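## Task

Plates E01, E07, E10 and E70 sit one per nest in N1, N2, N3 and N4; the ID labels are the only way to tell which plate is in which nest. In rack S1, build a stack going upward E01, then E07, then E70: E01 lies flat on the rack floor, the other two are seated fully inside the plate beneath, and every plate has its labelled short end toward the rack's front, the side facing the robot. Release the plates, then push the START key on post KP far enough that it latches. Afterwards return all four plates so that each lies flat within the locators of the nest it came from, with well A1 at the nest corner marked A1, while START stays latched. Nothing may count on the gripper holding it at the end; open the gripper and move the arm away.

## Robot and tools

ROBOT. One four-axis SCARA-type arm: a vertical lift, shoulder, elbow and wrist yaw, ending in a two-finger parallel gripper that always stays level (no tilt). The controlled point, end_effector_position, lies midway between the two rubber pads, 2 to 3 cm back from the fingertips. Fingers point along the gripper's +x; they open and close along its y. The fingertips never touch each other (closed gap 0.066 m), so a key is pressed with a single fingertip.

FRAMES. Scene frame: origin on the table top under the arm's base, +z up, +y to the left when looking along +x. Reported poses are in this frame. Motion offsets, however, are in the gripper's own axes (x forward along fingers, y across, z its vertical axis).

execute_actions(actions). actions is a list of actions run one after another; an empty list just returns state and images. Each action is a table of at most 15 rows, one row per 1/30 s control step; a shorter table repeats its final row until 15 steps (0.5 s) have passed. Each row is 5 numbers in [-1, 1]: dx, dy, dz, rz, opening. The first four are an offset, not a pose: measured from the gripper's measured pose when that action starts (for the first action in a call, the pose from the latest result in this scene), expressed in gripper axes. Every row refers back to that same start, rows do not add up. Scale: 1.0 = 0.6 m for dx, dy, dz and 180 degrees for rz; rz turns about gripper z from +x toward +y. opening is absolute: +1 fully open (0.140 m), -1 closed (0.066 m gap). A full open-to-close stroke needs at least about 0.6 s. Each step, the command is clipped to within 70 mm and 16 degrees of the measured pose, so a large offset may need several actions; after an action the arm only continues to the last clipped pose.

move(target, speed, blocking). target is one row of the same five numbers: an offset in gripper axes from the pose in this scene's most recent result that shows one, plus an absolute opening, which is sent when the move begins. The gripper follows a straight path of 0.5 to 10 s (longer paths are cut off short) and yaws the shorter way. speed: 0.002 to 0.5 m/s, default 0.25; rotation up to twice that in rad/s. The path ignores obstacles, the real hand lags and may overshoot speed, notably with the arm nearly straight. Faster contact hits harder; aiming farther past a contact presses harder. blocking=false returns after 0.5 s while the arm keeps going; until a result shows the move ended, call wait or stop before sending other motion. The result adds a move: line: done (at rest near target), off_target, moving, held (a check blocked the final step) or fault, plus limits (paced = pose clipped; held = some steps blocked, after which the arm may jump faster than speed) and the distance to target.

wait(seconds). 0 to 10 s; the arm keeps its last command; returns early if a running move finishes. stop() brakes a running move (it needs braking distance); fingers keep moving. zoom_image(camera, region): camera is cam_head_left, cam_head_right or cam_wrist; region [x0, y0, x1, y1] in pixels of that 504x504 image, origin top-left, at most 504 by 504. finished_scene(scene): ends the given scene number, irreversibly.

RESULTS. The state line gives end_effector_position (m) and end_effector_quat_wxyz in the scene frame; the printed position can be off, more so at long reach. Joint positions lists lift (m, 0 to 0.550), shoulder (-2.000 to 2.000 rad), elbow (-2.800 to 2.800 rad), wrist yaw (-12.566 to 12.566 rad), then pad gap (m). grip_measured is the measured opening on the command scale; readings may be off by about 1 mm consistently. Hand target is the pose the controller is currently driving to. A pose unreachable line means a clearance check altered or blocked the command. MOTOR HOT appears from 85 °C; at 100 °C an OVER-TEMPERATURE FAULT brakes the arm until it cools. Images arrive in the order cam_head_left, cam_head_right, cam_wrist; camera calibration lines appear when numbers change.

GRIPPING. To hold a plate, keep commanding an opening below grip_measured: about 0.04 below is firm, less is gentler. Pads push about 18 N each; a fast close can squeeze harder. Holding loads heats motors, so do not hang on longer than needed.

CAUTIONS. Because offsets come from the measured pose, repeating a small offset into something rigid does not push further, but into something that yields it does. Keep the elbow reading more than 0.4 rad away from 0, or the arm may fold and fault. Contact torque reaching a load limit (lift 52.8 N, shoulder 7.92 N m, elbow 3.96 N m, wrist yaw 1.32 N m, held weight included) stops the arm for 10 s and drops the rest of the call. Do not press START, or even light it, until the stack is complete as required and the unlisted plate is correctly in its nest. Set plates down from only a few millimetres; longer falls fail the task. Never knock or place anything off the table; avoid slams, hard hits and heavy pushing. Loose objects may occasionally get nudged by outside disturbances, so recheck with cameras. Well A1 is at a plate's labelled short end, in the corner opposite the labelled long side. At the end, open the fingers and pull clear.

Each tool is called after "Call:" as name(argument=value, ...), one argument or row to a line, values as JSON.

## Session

Call:
execute_actions(
  actions=[],
)

Scene clock: 0.00 s.
end_effector_position=(+0.5745, +0.4494, +0.3589) grip_measured=+1.00 end_effector_quat_wxyz=(+0.895, +0.000, +0.000, +0.447)
Joint positions: [ 0.354  1.258  2.184 -2.516  0.14 ]
Hand target: +0.574, +0.449, +0.359; +0.895, +0.000, +0.000, +0.447
camera_calibration (this result's frames):
cam_wrist: T_world_to_cam=[[0.802372, -0.596823, -0.0014632, -0.182216], [-0.359658, -0.481566, -0.799212, 0.697713], [0.476284, 0.641792, -0.601047, -0.250409], [0, 0, 0, 1]] pos_world=[0.516409, 0.387954, 0.406847]

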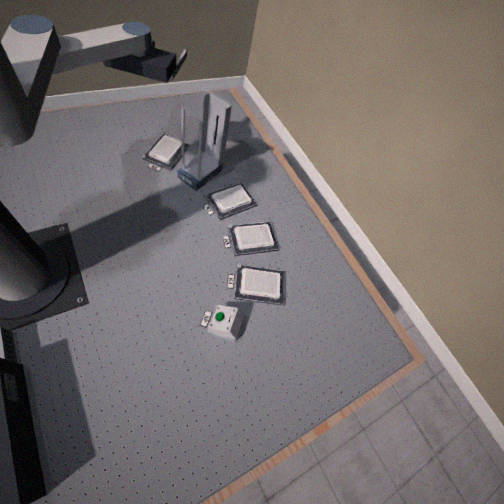

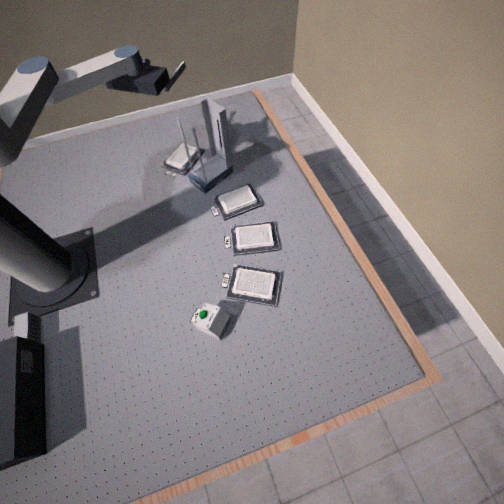

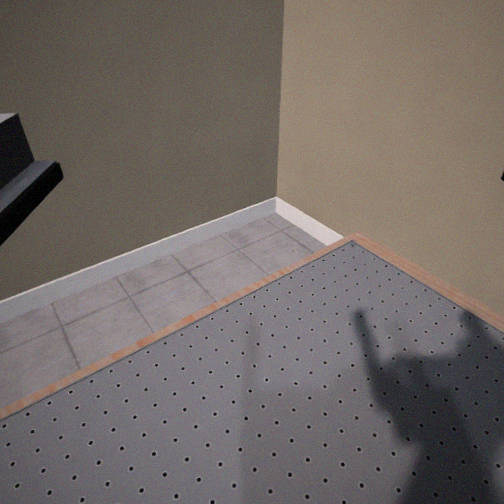

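Call:
zoom_image(
  camera="cam_head_left",
  region=[120, 80, 320, 350],
)

Call:
zoom_image(
  camera="cam_head_right",
  region=[130, 80, 330, 350],
)

Region (120, 80, 320, 350) of cam_head_left's 504x504 image, scaled by 1.867, with more detail than that image has; it fills the left 373 columns of this view, and the rest is white.

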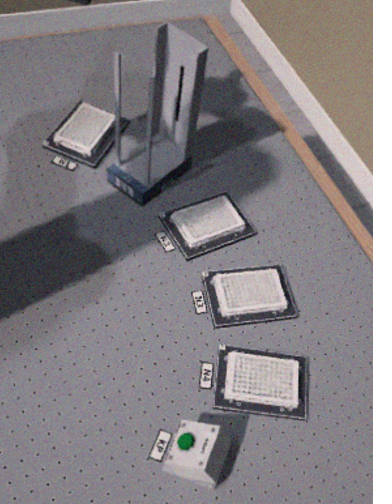

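Region (130, 80, 330, 350) of cam_head_right's 504x504 image, scaled by 1.867, with more detail than that image has; it fills the left 373 columns of this view, and the rest is white.

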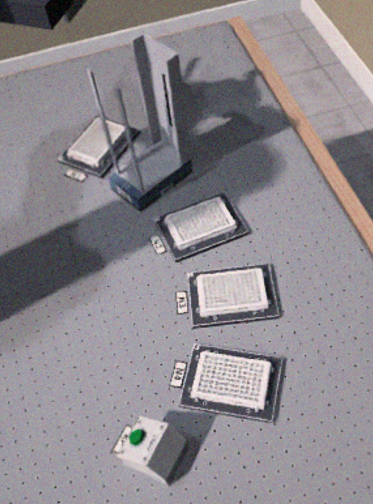

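Call:
move(
  target=[-0.4577, -0.01385, -0.3815, -0.0557, 1.0],
  speed=0.4,
)

Scene clock: 32.13 s.
end_effector_position=(+0.4160, +0.2247, +0.1300) grip_measured=+1.00 end_effector_quat_wxyz=(+0.930, +0.000, +0.000, +0.367)
Joint positions: [ 0.125  1.757  0.731 -1.738  0.14 ]
Hand target: +0.416, +0.225, +0.130; +0.930, +0.000, +0.000, +0.367
Off the commanded pose: 0.000 m, 0 deg.
move: done
camera_calibration (this result's frames):
cam_wrist: T_world_to_cam=[[0.685996, -0.727604, -0.0014632, -0.111669], [-0.438128, -0.411466, -0.799212, 0.366452], [0.580908, 0.548897, -0.601047, -0.191049], [0, 0, 0, 1]] pos_world=[0.348139, 0.174398, 0.17788]

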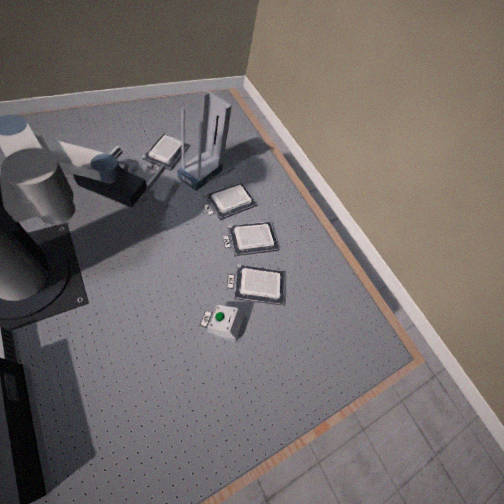

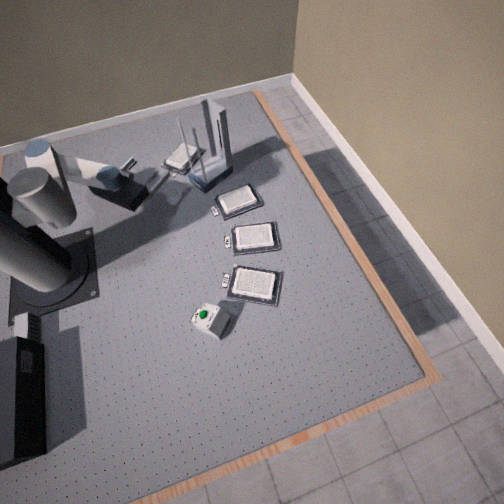

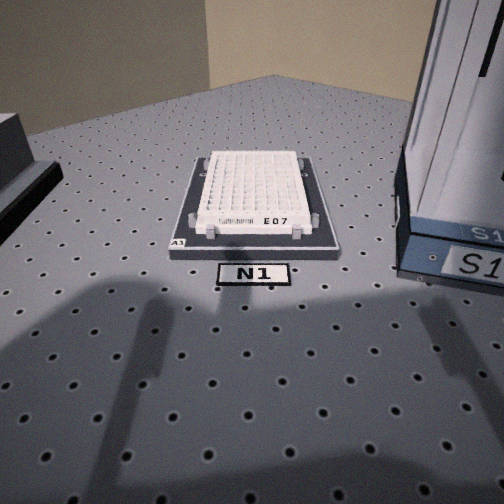

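Call:
zoom_image(
  camera="cam_wrist",
  region=[150, 130, 360, 300],
)

Region (150, 130, 360, 300) of cam_wrist's 504x504 image, scaled by 2.400, with more detail than that image has; it fills the top 408 rows of this view, and the rest is white.

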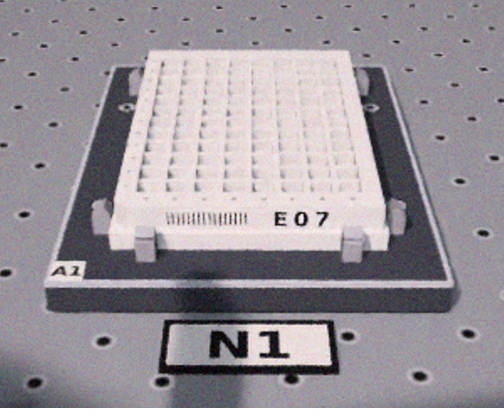

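Call:
move(
  target=[-0.2229, -0.48355, 0.0333, -0.31106, 1.0],
  speed=0.4,
)

Scene clock: 56.33 s.
end_effector_position=(+0.5162, -0.0785, +0.1499) grip_measured=+1.00 end_effector_quat_wxyz=(+0.994, +0.000, +0.000, -0.113)
Joint positions: [ 0.145  0.76   0.818 -1.805  0.14 ]
Hand target: +0.516, -0.078, +0.150; +0.994, +0.000, +0.000, -0.113
Off the commanded pose: 0.000 m, 0 deg.
move: done
camera_calibration (this result's frames):
cam_wrist: T_world_to_cam=[[-0.219283, -0.97566, -0.0014632, 0.0468827], [-0.586163, 0.132941, -0.799212, 0.420668], [0.779954, -0.174396, -0.601047, -0.230348], [0, 0, 0, 1]] pos_world=[0.436521, -0.0503543, 0.197822]

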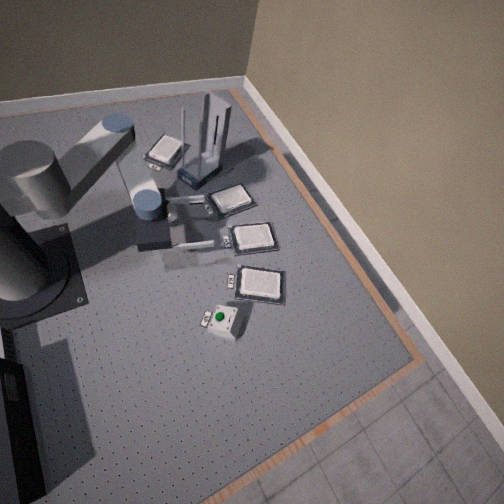

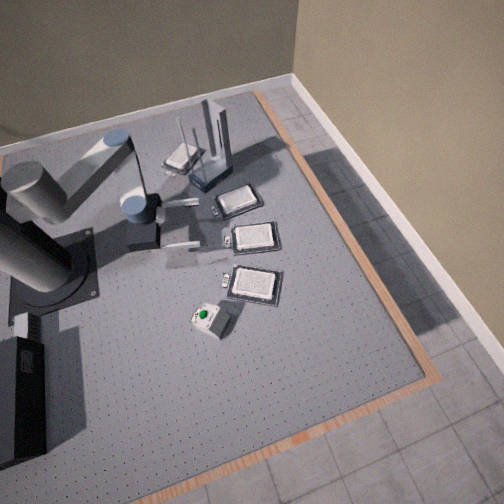

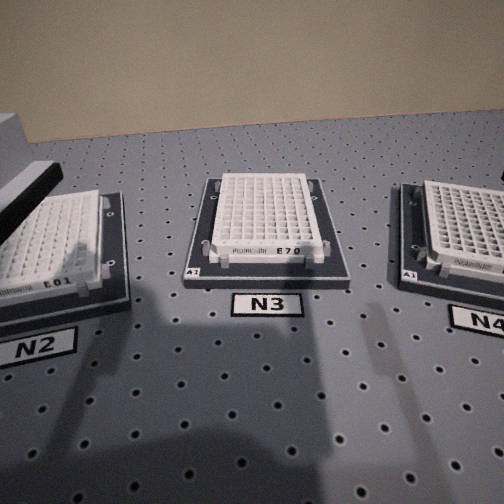

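Call:
zoom_image(
  camera="cam_wrist",
  region=[160, 150, 370, 320],
)

Call:
zoom_image(
  camera="cam_wrist",
  region=[0, 170, 210, 370],
)

Call:
zoom_image(
  camera="cam_wrist",
  region=[334, 160, 504, 350],
)

Region (160, 150, 370, 320) of cam_wrist's 504x504 image, scaled by 2.400, with more detail than that image has; it fills the top 408 rows of this view, and the rest is white.

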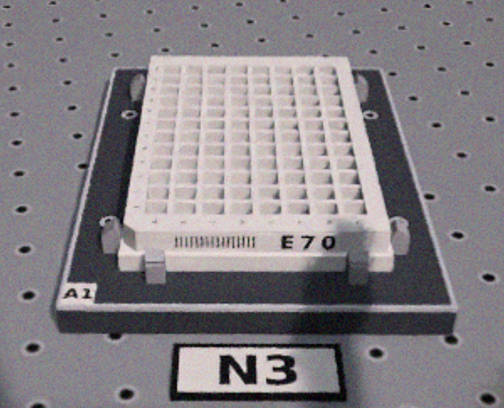

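Region (0, 170, 210, 370) of cam_wrist's 504x504 image, scaled by 2.400, with more detail than that image has; it fills the top 480 rows of this view, and the rest is white.

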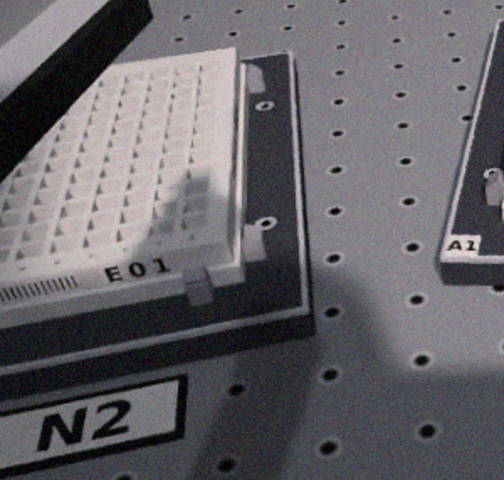

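Region (334, 160, 504, 350) of cam_wrist's 504x504 image, scaled by 2.653, with more detail than that image has; it fills the left 451 columns of this view, and the rest is white.

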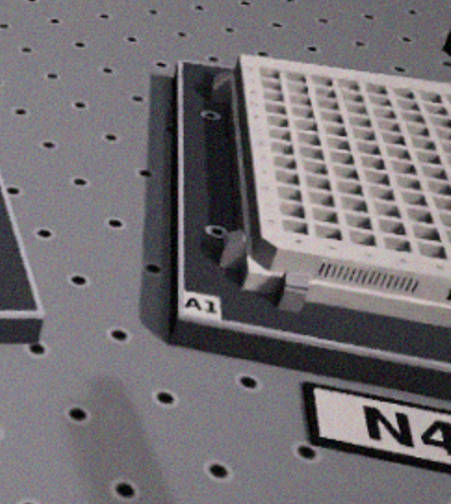

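Call:
move(
  target=[0.2356, 0.28662, -0.12333, 0.10272, 0.0],
  speed=0.3,
)

Scene clock: 75.57 s.
end_effector_position=(+0.6926, +0.0575, +0.0759) grip_measured=+0.00 end_effector_quat_wxyz=(+0.999, +0.000, +0.000, +0.048)
Joint positions: [ 0.071  0.796  1.638 -2.337  0.103]
Hand target: +0.693, +0.057, +0.076; +0.999, +0.000, +0.000, +0.048
Off the commanded pose: 0.000 m, 0 deg.
move: done
camera_calibration (this result's frames):
cam_wrist: T_world_to_cam=[[0.10193, -0.99479, -0.0014632, -0.00326955], [-0.598036, -0.0601016, -0.799212, 0.466107], [0.794961, 0.0823389, -0.601047, -0.413872], [0, 0, 0, 1]] pos_world=[0.608095, 0.0588391, 0.123757]

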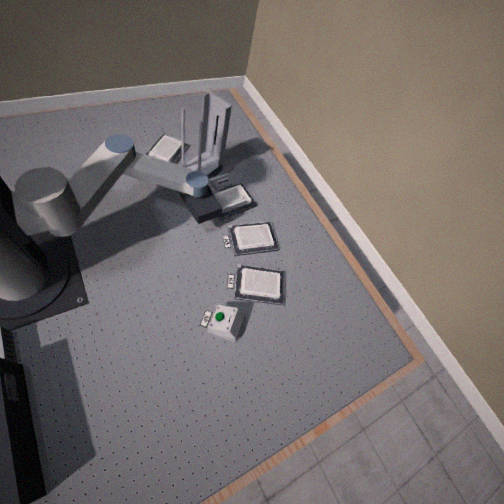

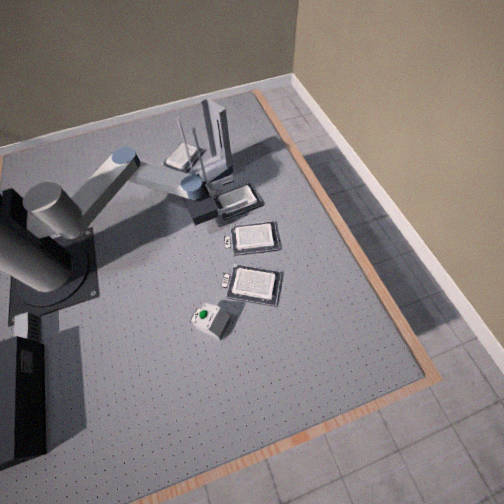

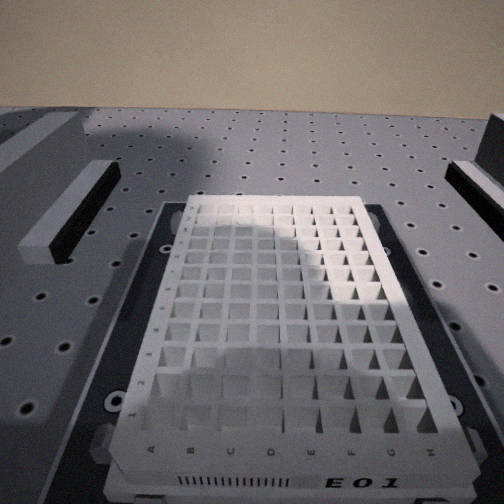

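Call:
zoom_image(
  camera="cam_wrist",
  region=[150, 170, 402, 250],
)

Call:
zoom_image(
  camera="cam_wrist",
  region=[70, 384, 504, 504],
)

Region (150, 170, 402, 250) of cam_wrist's 504x504 image, scaled by 2.000, with more detail than that image has; it fills the top 160 rows of this view, and the rest is white.

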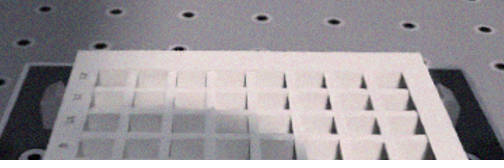

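Region (70, 384, 504, 504) of cam_wrist's 504x504 image, scaled by 1.161, with more detail than that image has; it fills the top 139 rows of this view, and the rest is white.

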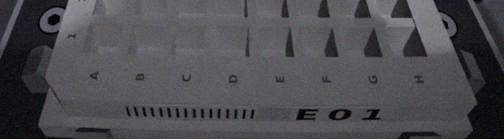

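Call:
move(
  target=[-0.00217, 0.0005, -0.07, -0.00378, 0.0],
  speed=0.06,
)

Scene clock: 87.70 s.
end_effector_position=(+0.6913, +0.0577, +0.0338) grip_measured=+0.00 end_effector_quat_wxyz=(+0.999, +0.000, +0.000, +0.043)
Joint positions: [ 0.029  0.804  1.631 -2.35   0.103]
Hand target: +0.691, +0.058, +0.034; +0.999, +0.000, +0.000, +0.042
Off the commanded pose: 0.000 m, 0 deg.
move: done
camera_calibration (this result's frames):
cam_wrist: T_world_to_cam=[[0.0904139, -0.995903, -0.0014632, 0.00502065], [-0.598692, -0.0531785, -0.799212, 0.431778], [0.79586, 0.0731359, -0.601047, -0.438233], [0, 0, 0, 1]] pos_world=[0.60682, 0.0600119, 0.0816908]

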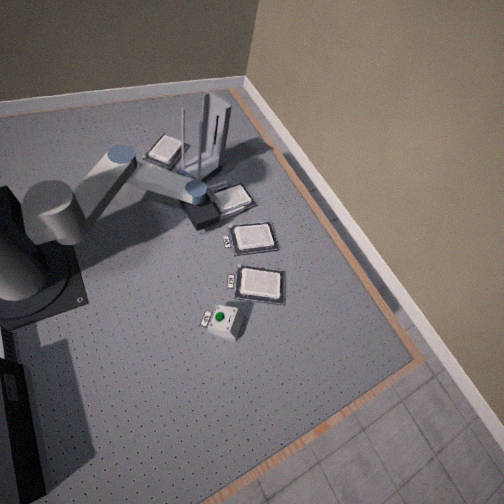

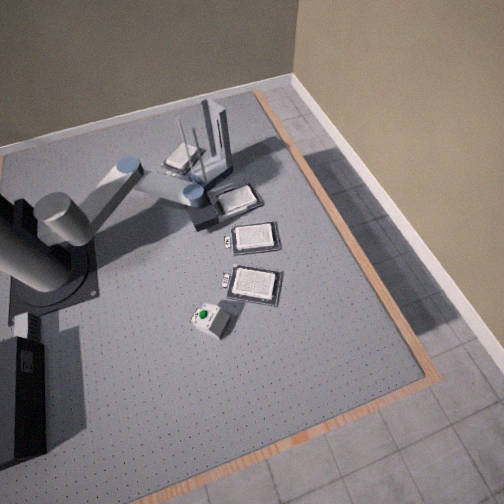

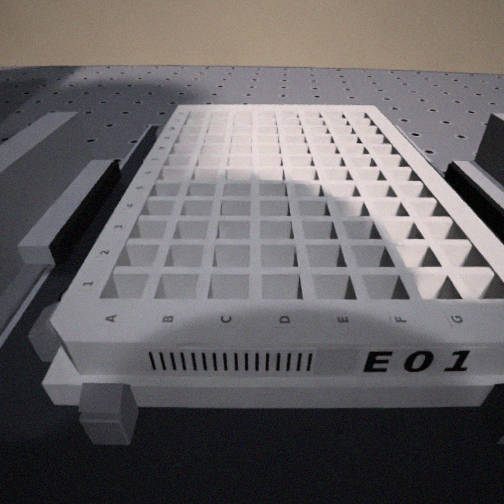

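Call:
execute_actions(
  actions=[
    [[0,0,0,0,-0.3],[0,0,0,0,-0.3],[0,0,0,0,-0.3],[0,0,0,0,-0.3],[0,0,0,0,-0.35],[0,0,0,0,-0.4],[0,0,0,0,-0.45],[0,0,0,0,-0.47],[0,0,0,0,-0.49],[0,0,0,0,-0.51],[0,0,0,0,-0.53],[0,0,0,0,-0.55],[0,0,0,0,-0.57],[0,0,0,0,-0.59],[0,0,0,0,-0.62]],
  ],
)

Scene clock: 92.63 s.
end_effector_position=(+0.6913, +0.0577, +0.0338) grip_measured=-0.56 end_effector_quat_wxyz=(+0.999, +0.000, +0.000, +0.043)
Joint positions: [ 0.029  0.804  1.631 -2.35   0.082]
Hand target: +0.691, +0.058, +0.034; +0.999, +0.000, +0.000, +0.043
Off the commanded pose: 0.000 m, 0 deg.
camera_calibration (this result's frames):
cam_wrist: T_world_to_cam=[[0.0903788, -0.995906, -0.0014632, 0.00503463], [-0.598694, -0.0531574, -0.799212, 0.431776], [0.795863, 0.0731078, -0.601047, -0.438229], [0, 0, 0, 1]] pos_world=[0.606817, 0.0600041, 0.0816918]

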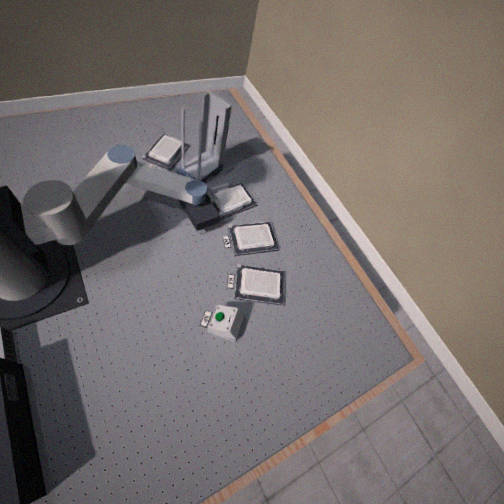

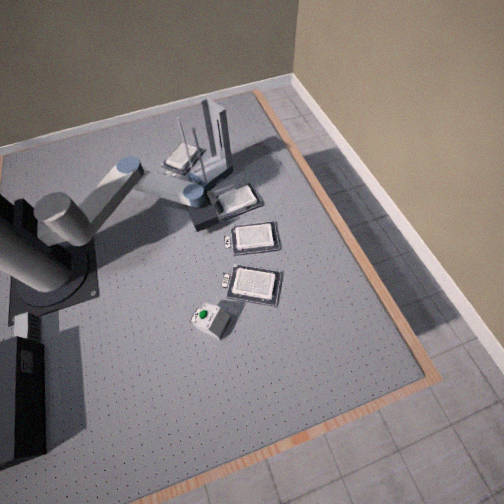

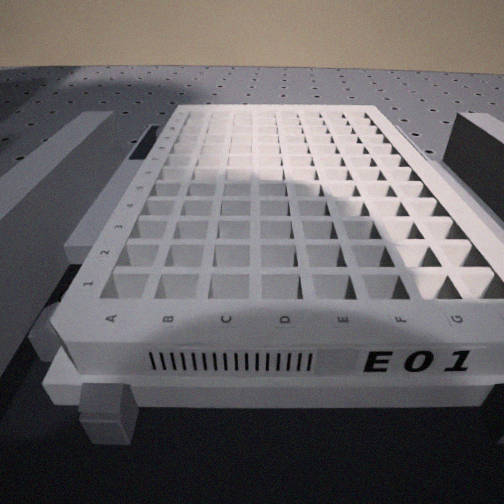

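Call:
move(
  target=[0, 0, 0.4937, 0, -0.62],
  speed=0.3,
)

Scene clock: 103.83 s.
end_effector_position=(+0.6913, +0.0577, +0.3301) grip_measured=-0.56 end_effector_quat_wxyz=(+0.999, +0.000, +0.000, +0.043)
Joint positions: [ 0.325  0.804  1.631 -2.35   0.082]
Hand target: +0.691, +0.058, +0.330; +0.999, +0.000, +0.000, +0.043
Off the commanded pose: 0.000 m, 0 deg.
move: done
camera_calibration (this result's frames):
cam_wrist: T_world_to_cam=[[0.0904246, -0.995902, -0.0014632, 0.00544945], [-0.598691, -0.0531849, -0.799212, 0.668567], [0.795859, 0.0731444, -0.601047, -0.260161], [0, 0, 0, 1]] pos_world=[0.606824, 0.0600141, 0.377966]

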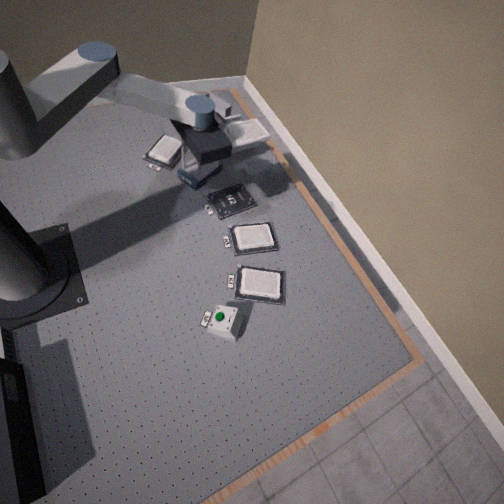

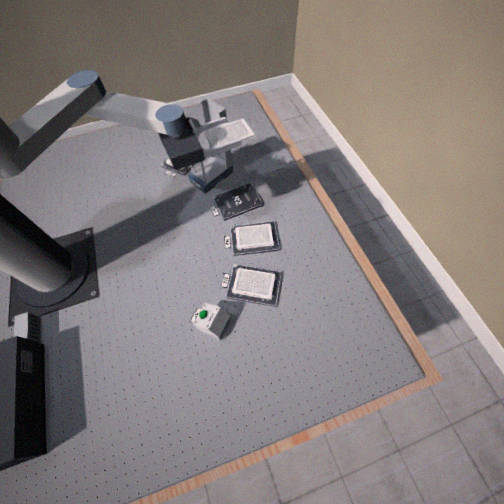

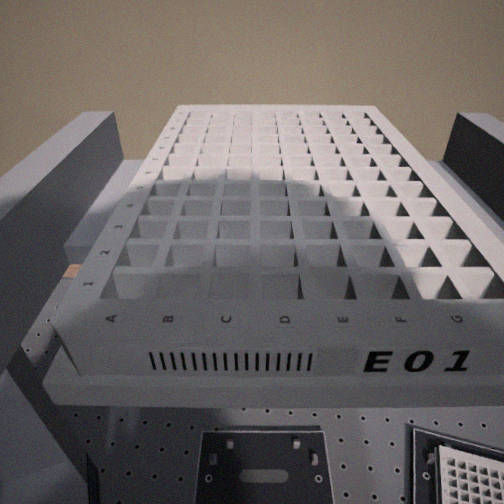

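Call:
move(
  target=[-0.04387, 0.27687, 0, 0.11189, -0.62],
  speed=0.15,
)

Scene clock: 109.50 s.
end_effector_position=(+0.6509, +0.2211, +0.3301) grip_measured=-0.56 end_effector_quat_wxyz=(+0.976, +0.000, +0.000, +0.217)
Joint positions: [ 0.325  1.105  1.66  -2.328  0.082]
Hand target: +0.651, +0.221, +0.330; +0.976, +0.000, +0.000, +0.217
Off the commanded pose: 0.000 m, 0 deg.
move: done
camera_calibration (this result's frames):
cam_wrist: T_world_to_cam=[[0.428375, -0.9036, -0.0014632, -0.0685164], [-0.543608, -0.256417, -0.799212, 0.662123], [0.721793, 0.343158, -0.601047, -0.251415], [0, 0, 0, 1]] pos_world=[0.570755, 0.194143, 0.377964]

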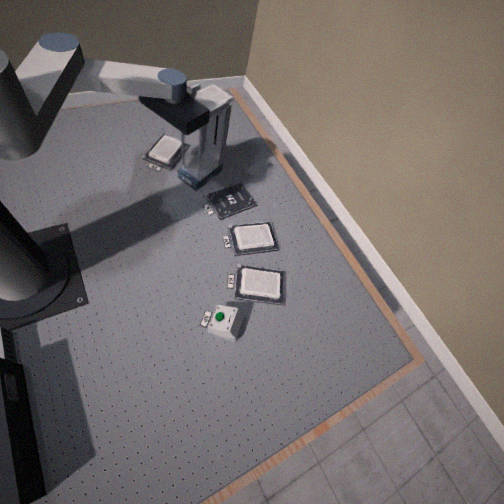

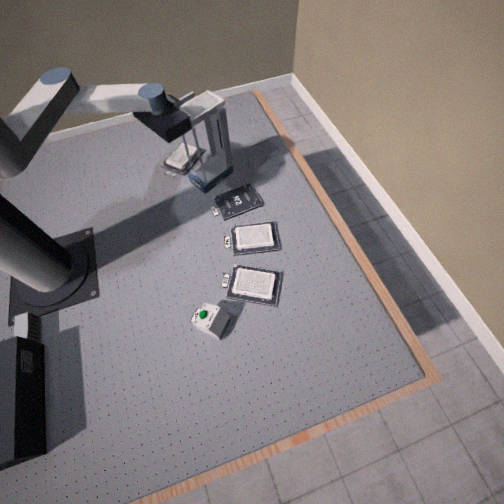

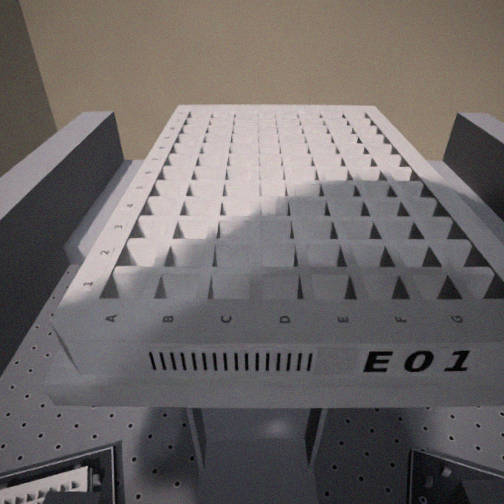

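Call:
zoom_image(
  camera="cam_wrist",
  region=[0, 384, 504, 504],
)

Call:
zoom_image(
  camera="cam_wrist",
  region=[150, 394, 370, 504],
)

Region (0, 384, 504, 504) of cam_wrist's 504x504 image, scaled by 1.000; it fills the top 120 rows of this view, and the rest is white.

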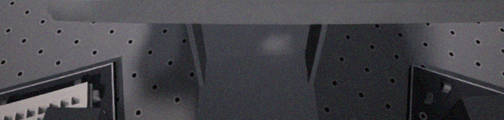

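Region (150, 394, 370, 504) of cam_wrist's 504x504 image, scaled by 2.291, with more detail than that image has.

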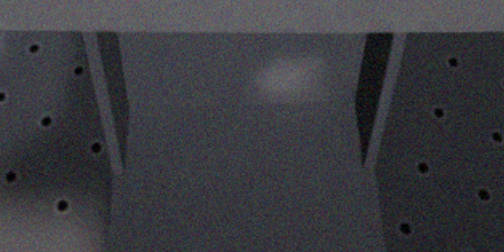

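Call:
zoom_image(
  camera="cam_wrist",
  region=[0, 424, 160, 504],
)

Call:
zoom_image(
  camera="cam_wrist",
  region=[344, 424, 504, 504],
)

Region (0, 424, 160, 504) of cam_wrist's 504x504 image, scaled by 3.150, with more detail than that image has.

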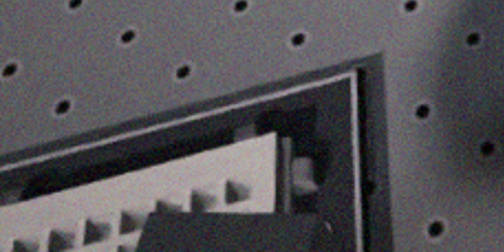

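Region (344, 424, 504, 504) of cam_wrist's 504x504 image, scaled by 3.150, with more detail than that image has.

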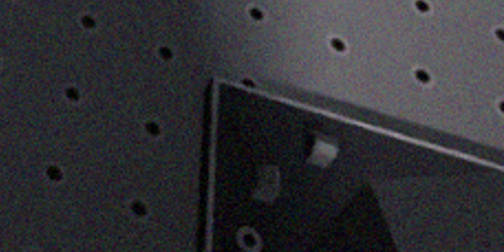

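Call:
move(
  target=[-0.00867, 0.0085, -0.0085, 0.0086, -0.62],
  speed=0.05,
)

Call:
zoom_image(
  camera="cam_wrist",
  region=[0, 384, 252, 504],
)

Call:
zoom_image(
  camera="cam_wrist",
  region=[252, 384, 504, 504],
)

Scene clock: 128.27 s.
end_effector_position=(+0.6440, +0.2235, +0.3250) grip_measured=-0.56 end_effector_quat_wxyz=(+0.973, +0.000, +0.000, +0.230)
Joint positions: [ 0.32   1.121  1.631 -2.287  0.082]
Hand target: +0.644, +0.224, +0.325; +0.973, +0.000, +0.000, +0.230
Off the commanded pose: 0.000 m, 0 deg.
move: done
camera_calibration (this result's frames):
cam_wrist: T_world_to_cam=[[0.452481, -0.891773, -0.0014632, -0.0815964], [-0.536528, -0.27092, -0.799212, 0.653631], [0.71232, 0.362413, -0.601047, -0.248567], [0, 0, 0, 1]] pos_world=[0.564671, 0.1944, 0.37287]

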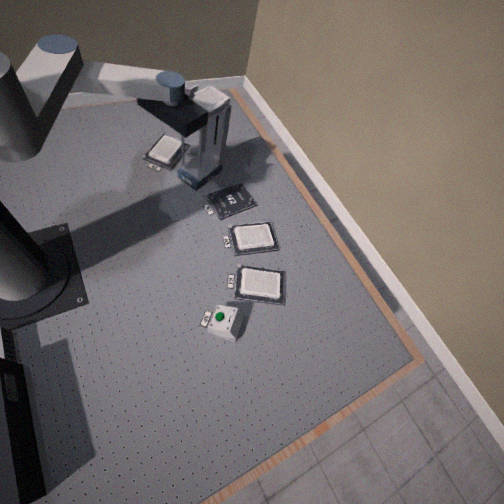

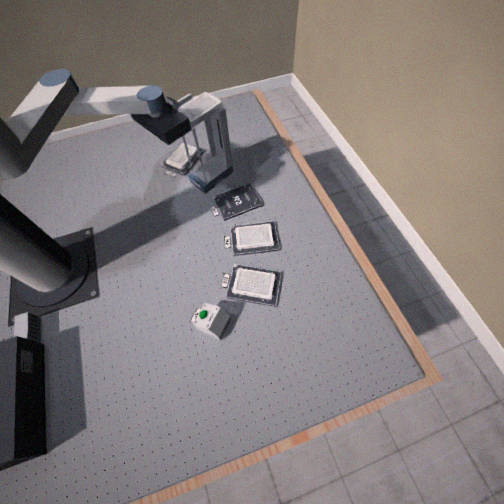

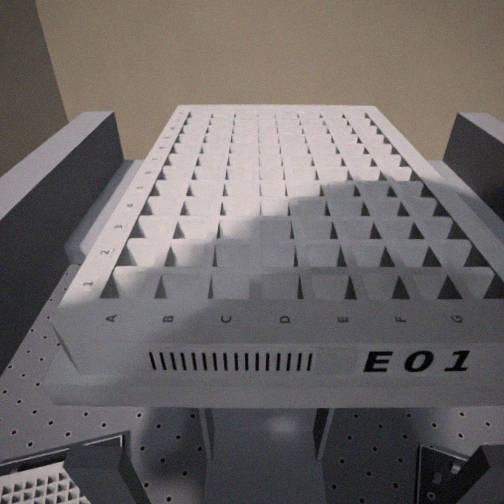

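Region (0, 384, 252, 504) of cam_wrist's 504x504 image, scaled by 2.000, with more detail than that image has; it fills the top 240 rows of this view, and the rest is white.

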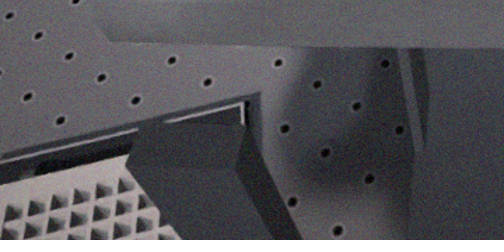

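Region (252, 384, 504, 504) of cam_wrist's 504x504 image, scaled by 2.000, with more detail than that image has; it fills the top 240 rows of this view, and the rest is white.

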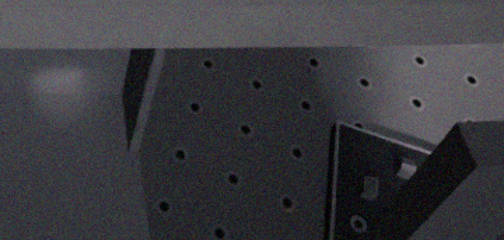

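Call:
move(
  target=[0, 0, -0.01667, 0, -0.62],
  speed=0.03,
)

Call:
zoom_image(
  camera="cam_wrist",
  region=[20, 350, 180, 470],
)

Call:
zoom_image(
  camera="cam_wrist",
  region=[344, 350, 504, 470],
)

Scene clock: 139.50 s.
end_effector_position=(+0.6440, +0.2235, +0.3149) grip_measured=-0.56 end_effector_quat_wxyz=(+0.973, +0.000, +0.000, +0.230)
Joint positions: [ 0.31   1.121  1.631 -2.287  0.082]
Hand target: +0.644, +0.224, +0.315; +0.973, +0.000, +0.000, +0.230
Off the commanded pose: 0.000 m, 0 deg.
move: done
camera_calibration (this result's frames):
cam_wrist: T_world_to_cam=[[0.452481, -0.891773, -0.0014632, -0.0816114], [-0.536528, -0.27092, -0.799212, 0.645596], [0.712319, 0.362414, -0.601047, -0.25461], [0, 0, 0, 1]] pos_world=[0.564671, 0.1944, 0.362816]

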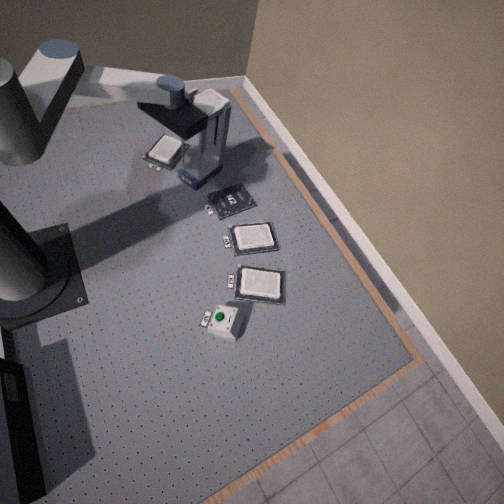

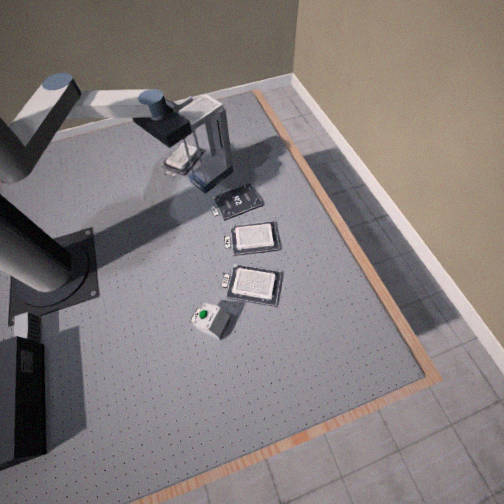

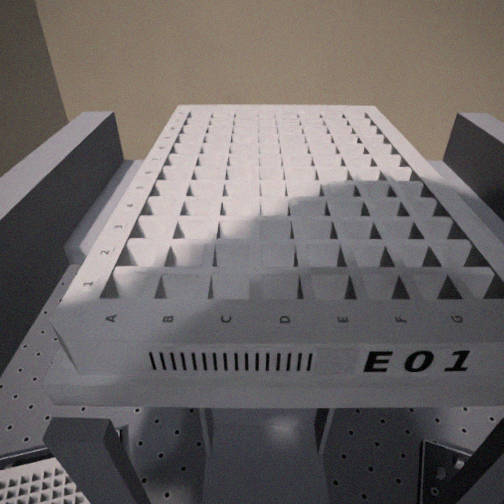

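Region (20, 350, 180, 470) of cam_wrist's 504x504 image, scaled by 3.150, with more detail than that image has; it fills the top 378 rows of this view, and the rest is white.

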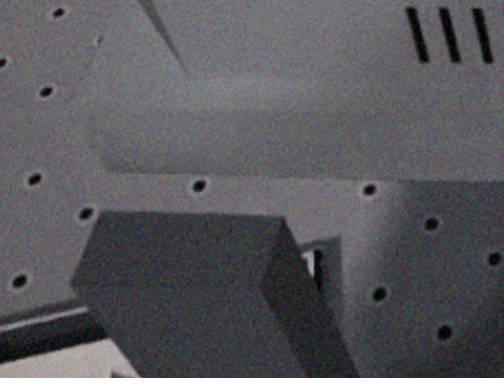

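Region (344, 350, 504, 470) of cam_wrist's 504x504 image, scaled by 3.150, with more detail than that image has; it fills the top 378 rows of this view, and the rest is white.

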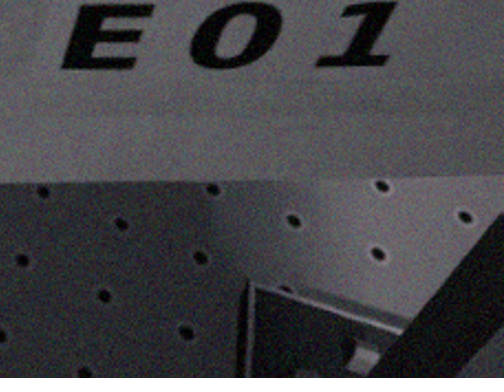

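Call:
move(
  target=[-0.0007, 0, 0, 0, -0.62],
  speed=0.01,
)

Call:
move(
  target=[0, 0, -0.025, 0, -0.62],
  speed=0.01,
)

Scene clock: 144.50 s.
end_effector_position=(+0.6437, +0.2233, +0.3149) grip_measured=-0.56 end_effector_quat_wxyz=(+0.973, +0.000, +0.000, +0.230)
Joint positions: [ 0.31   1.121  1.629 -2.286  0.082]
Hand target: +0.644, +0.223, +0.315; +0.973, +0.000, +0.000, +0.230
Off the commanded pose: 0.000 m, 0 deg.
move: done
camera_calibration (this result's frames):
cam_wrist: T_world_to_cam=[[0.452253, -0.891889, -0.0014632, -0.0815067], [-0.536597, -0.270783, -0.799212, 0.645375], [0.712412, 0.362231, -0.601047, -0.254317], [0, 0, 0, 1]] pos_world=[0.564347, 0.194183, 0.362816]

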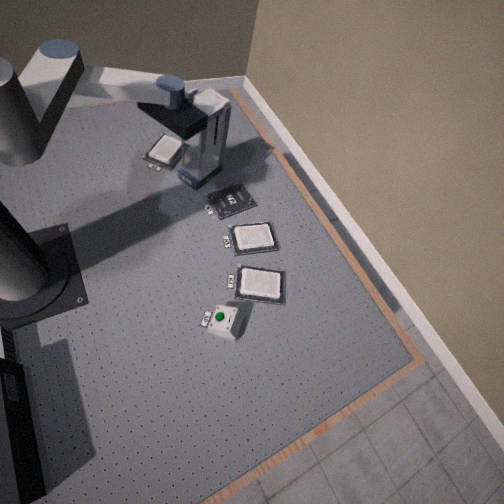

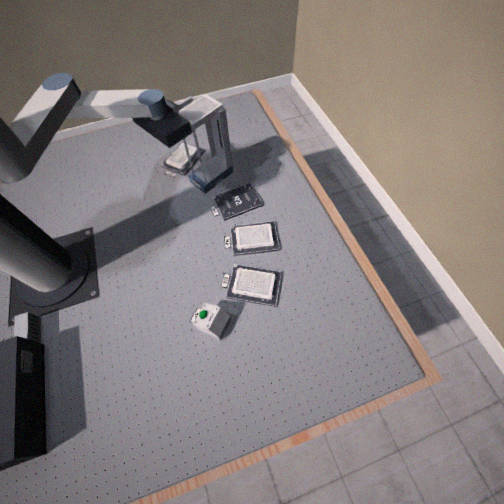

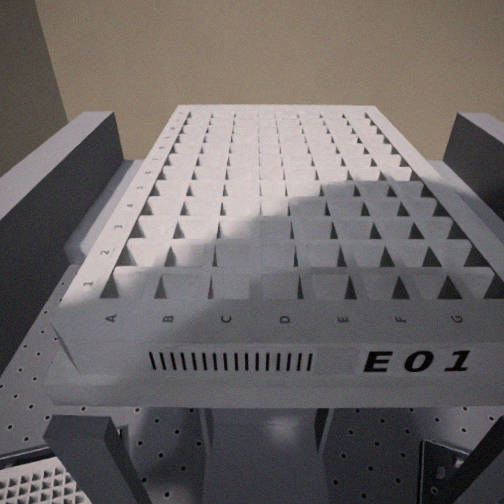

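Scene clock: 146.23 s.
end_effector_position=(+0.6437, +0.2233, +0.2999) grip_measured=-0.56 end_effector_quat_wxyz=(+0.973, +0.000, +0.000, +0.230)
Joint positions: [ 0.295  1.121  1.629 -2.286  0.082]
Hand target: +0.644, +0.223, +0.300; +0.973, +0.000, +0.000, +0.230
Off the commanded pose: 0.000 m, 0 deg.
move: done
camera_calibration (this result's frames):
cam_wrist: T_world_to_cam=[[0.452243, -0.891894, -0.0014632, -0.0815276], [-0.5366, -0.270777, -0.799212, 0.633387], [0.712416, 0.362223, -0.601047, -0.263335], [0, 0, 0, 1]] pos_world=[0.56435, 0.194178, 0.347815]

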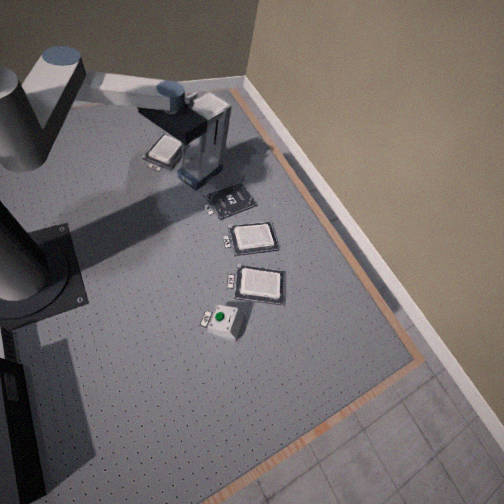

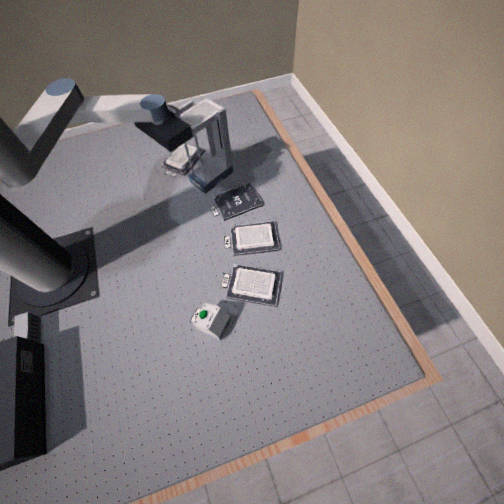

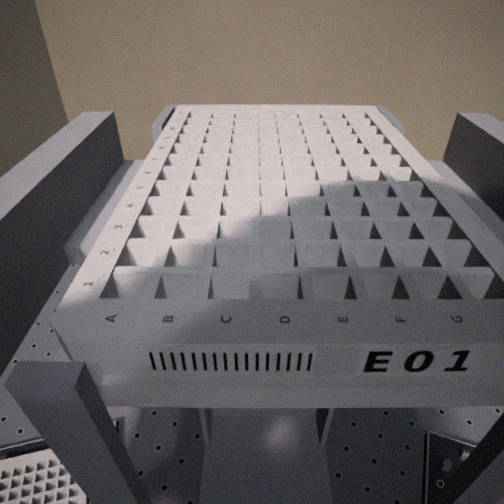

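Call:
move(
  target=[0, 0, -0.3748, 0, -0.62],
  speed=0.2,
)

Call:
move(
  target=[0, 0, -0.0197, 0, -0.62],
  speed=0.012,
)

Scene clock: 150.47 s.
end_effector_position=(+0.6437, +0.2233, +0.0750) grip_measured=-0.56 end_effector_quat_wxyz=(+0.973, +0.000, +0.000, +0.230)
Joint positions: [ 0.07   1.121  1.629 -2.286  0.082]
Hand target: +0.644, +0.223, +0.075; +0.973, +0.000, +0.000, +0.230
Off the commanded pose: 0.000 m, 0 deg.
move: done
camera_calibration (this result's frames):
cam_wrist: T_world_to_cam=[[0.452197, -0.891917, -0.0014632, -0.0818404], [-0.536614, -0.270749, -0.799212, 0.453595], [0.712435, 0.362186, -0.601047, -0.398545], [0, 0, 0, 1]] pos_world=[0.564351, 0.194163, 0.122855]

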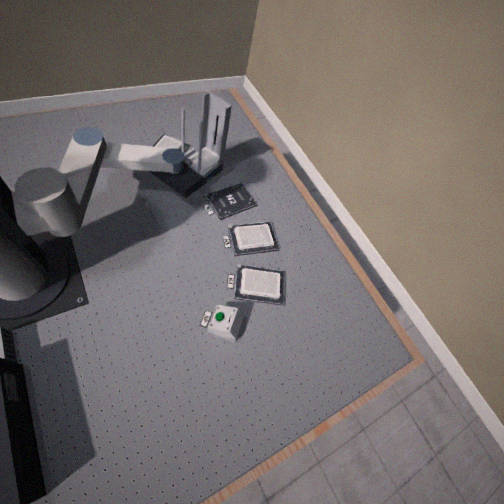

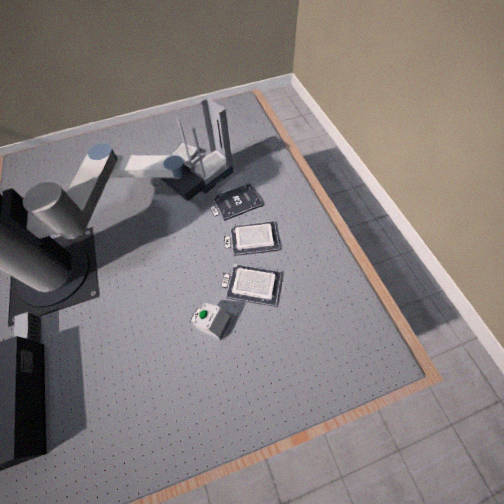

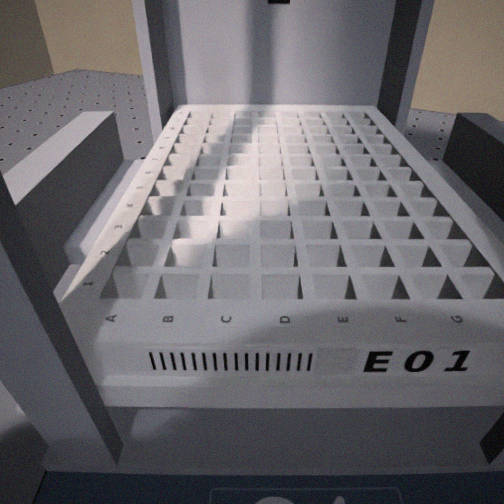

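Scene clock: 151.67 s.
end_effector_position=(+0.6437, +0.2233, +0.0631) grip_measured=-0.56 end_effector_quat_wxyz=(+0.973, +0.000, +0.000, +0.230)
Joint positions: [ 0.058  1.121  1.629 -2.286  0.082]
Hand target: +0.644, +0.223, +0.063; +0.973, +0.000, +0.000, +0.230
Off the commanded pose: 0.000 m, 0 deg.
move: done
camera_calibration (this result's frames):
cam_wrist: T_world_to_cam=[[0.452198, -0.891917, -0.0014632, -0.0818581], [-0.536614, -0.27075, -0.799212, 0.444138], [0.712435, 0.362187, -0.601047, -0.405657], [0, 0, 0, 1]] pos_world=[0.564351, 0.194163, 0.111022]

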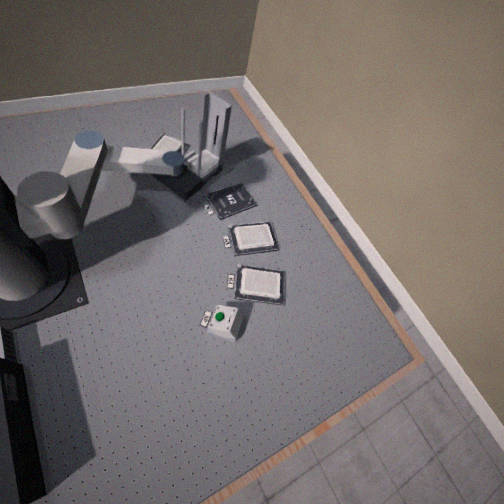

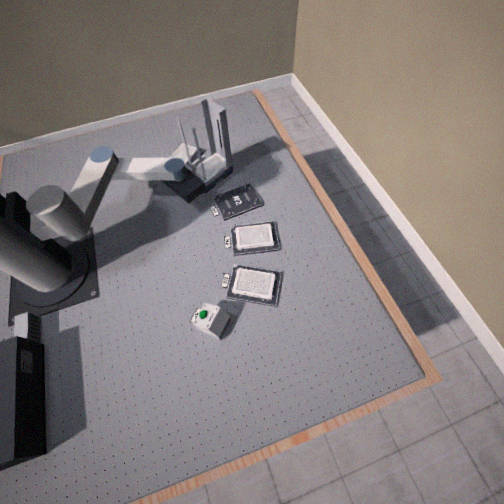

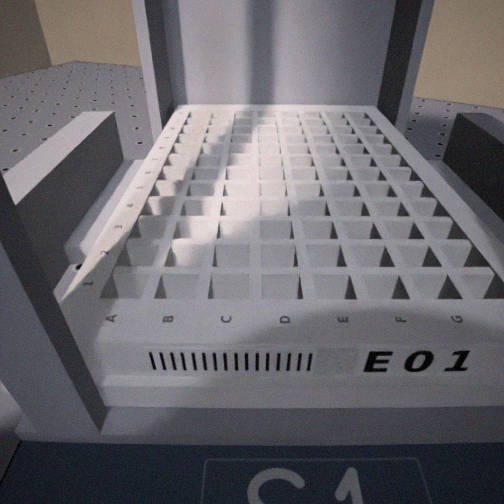

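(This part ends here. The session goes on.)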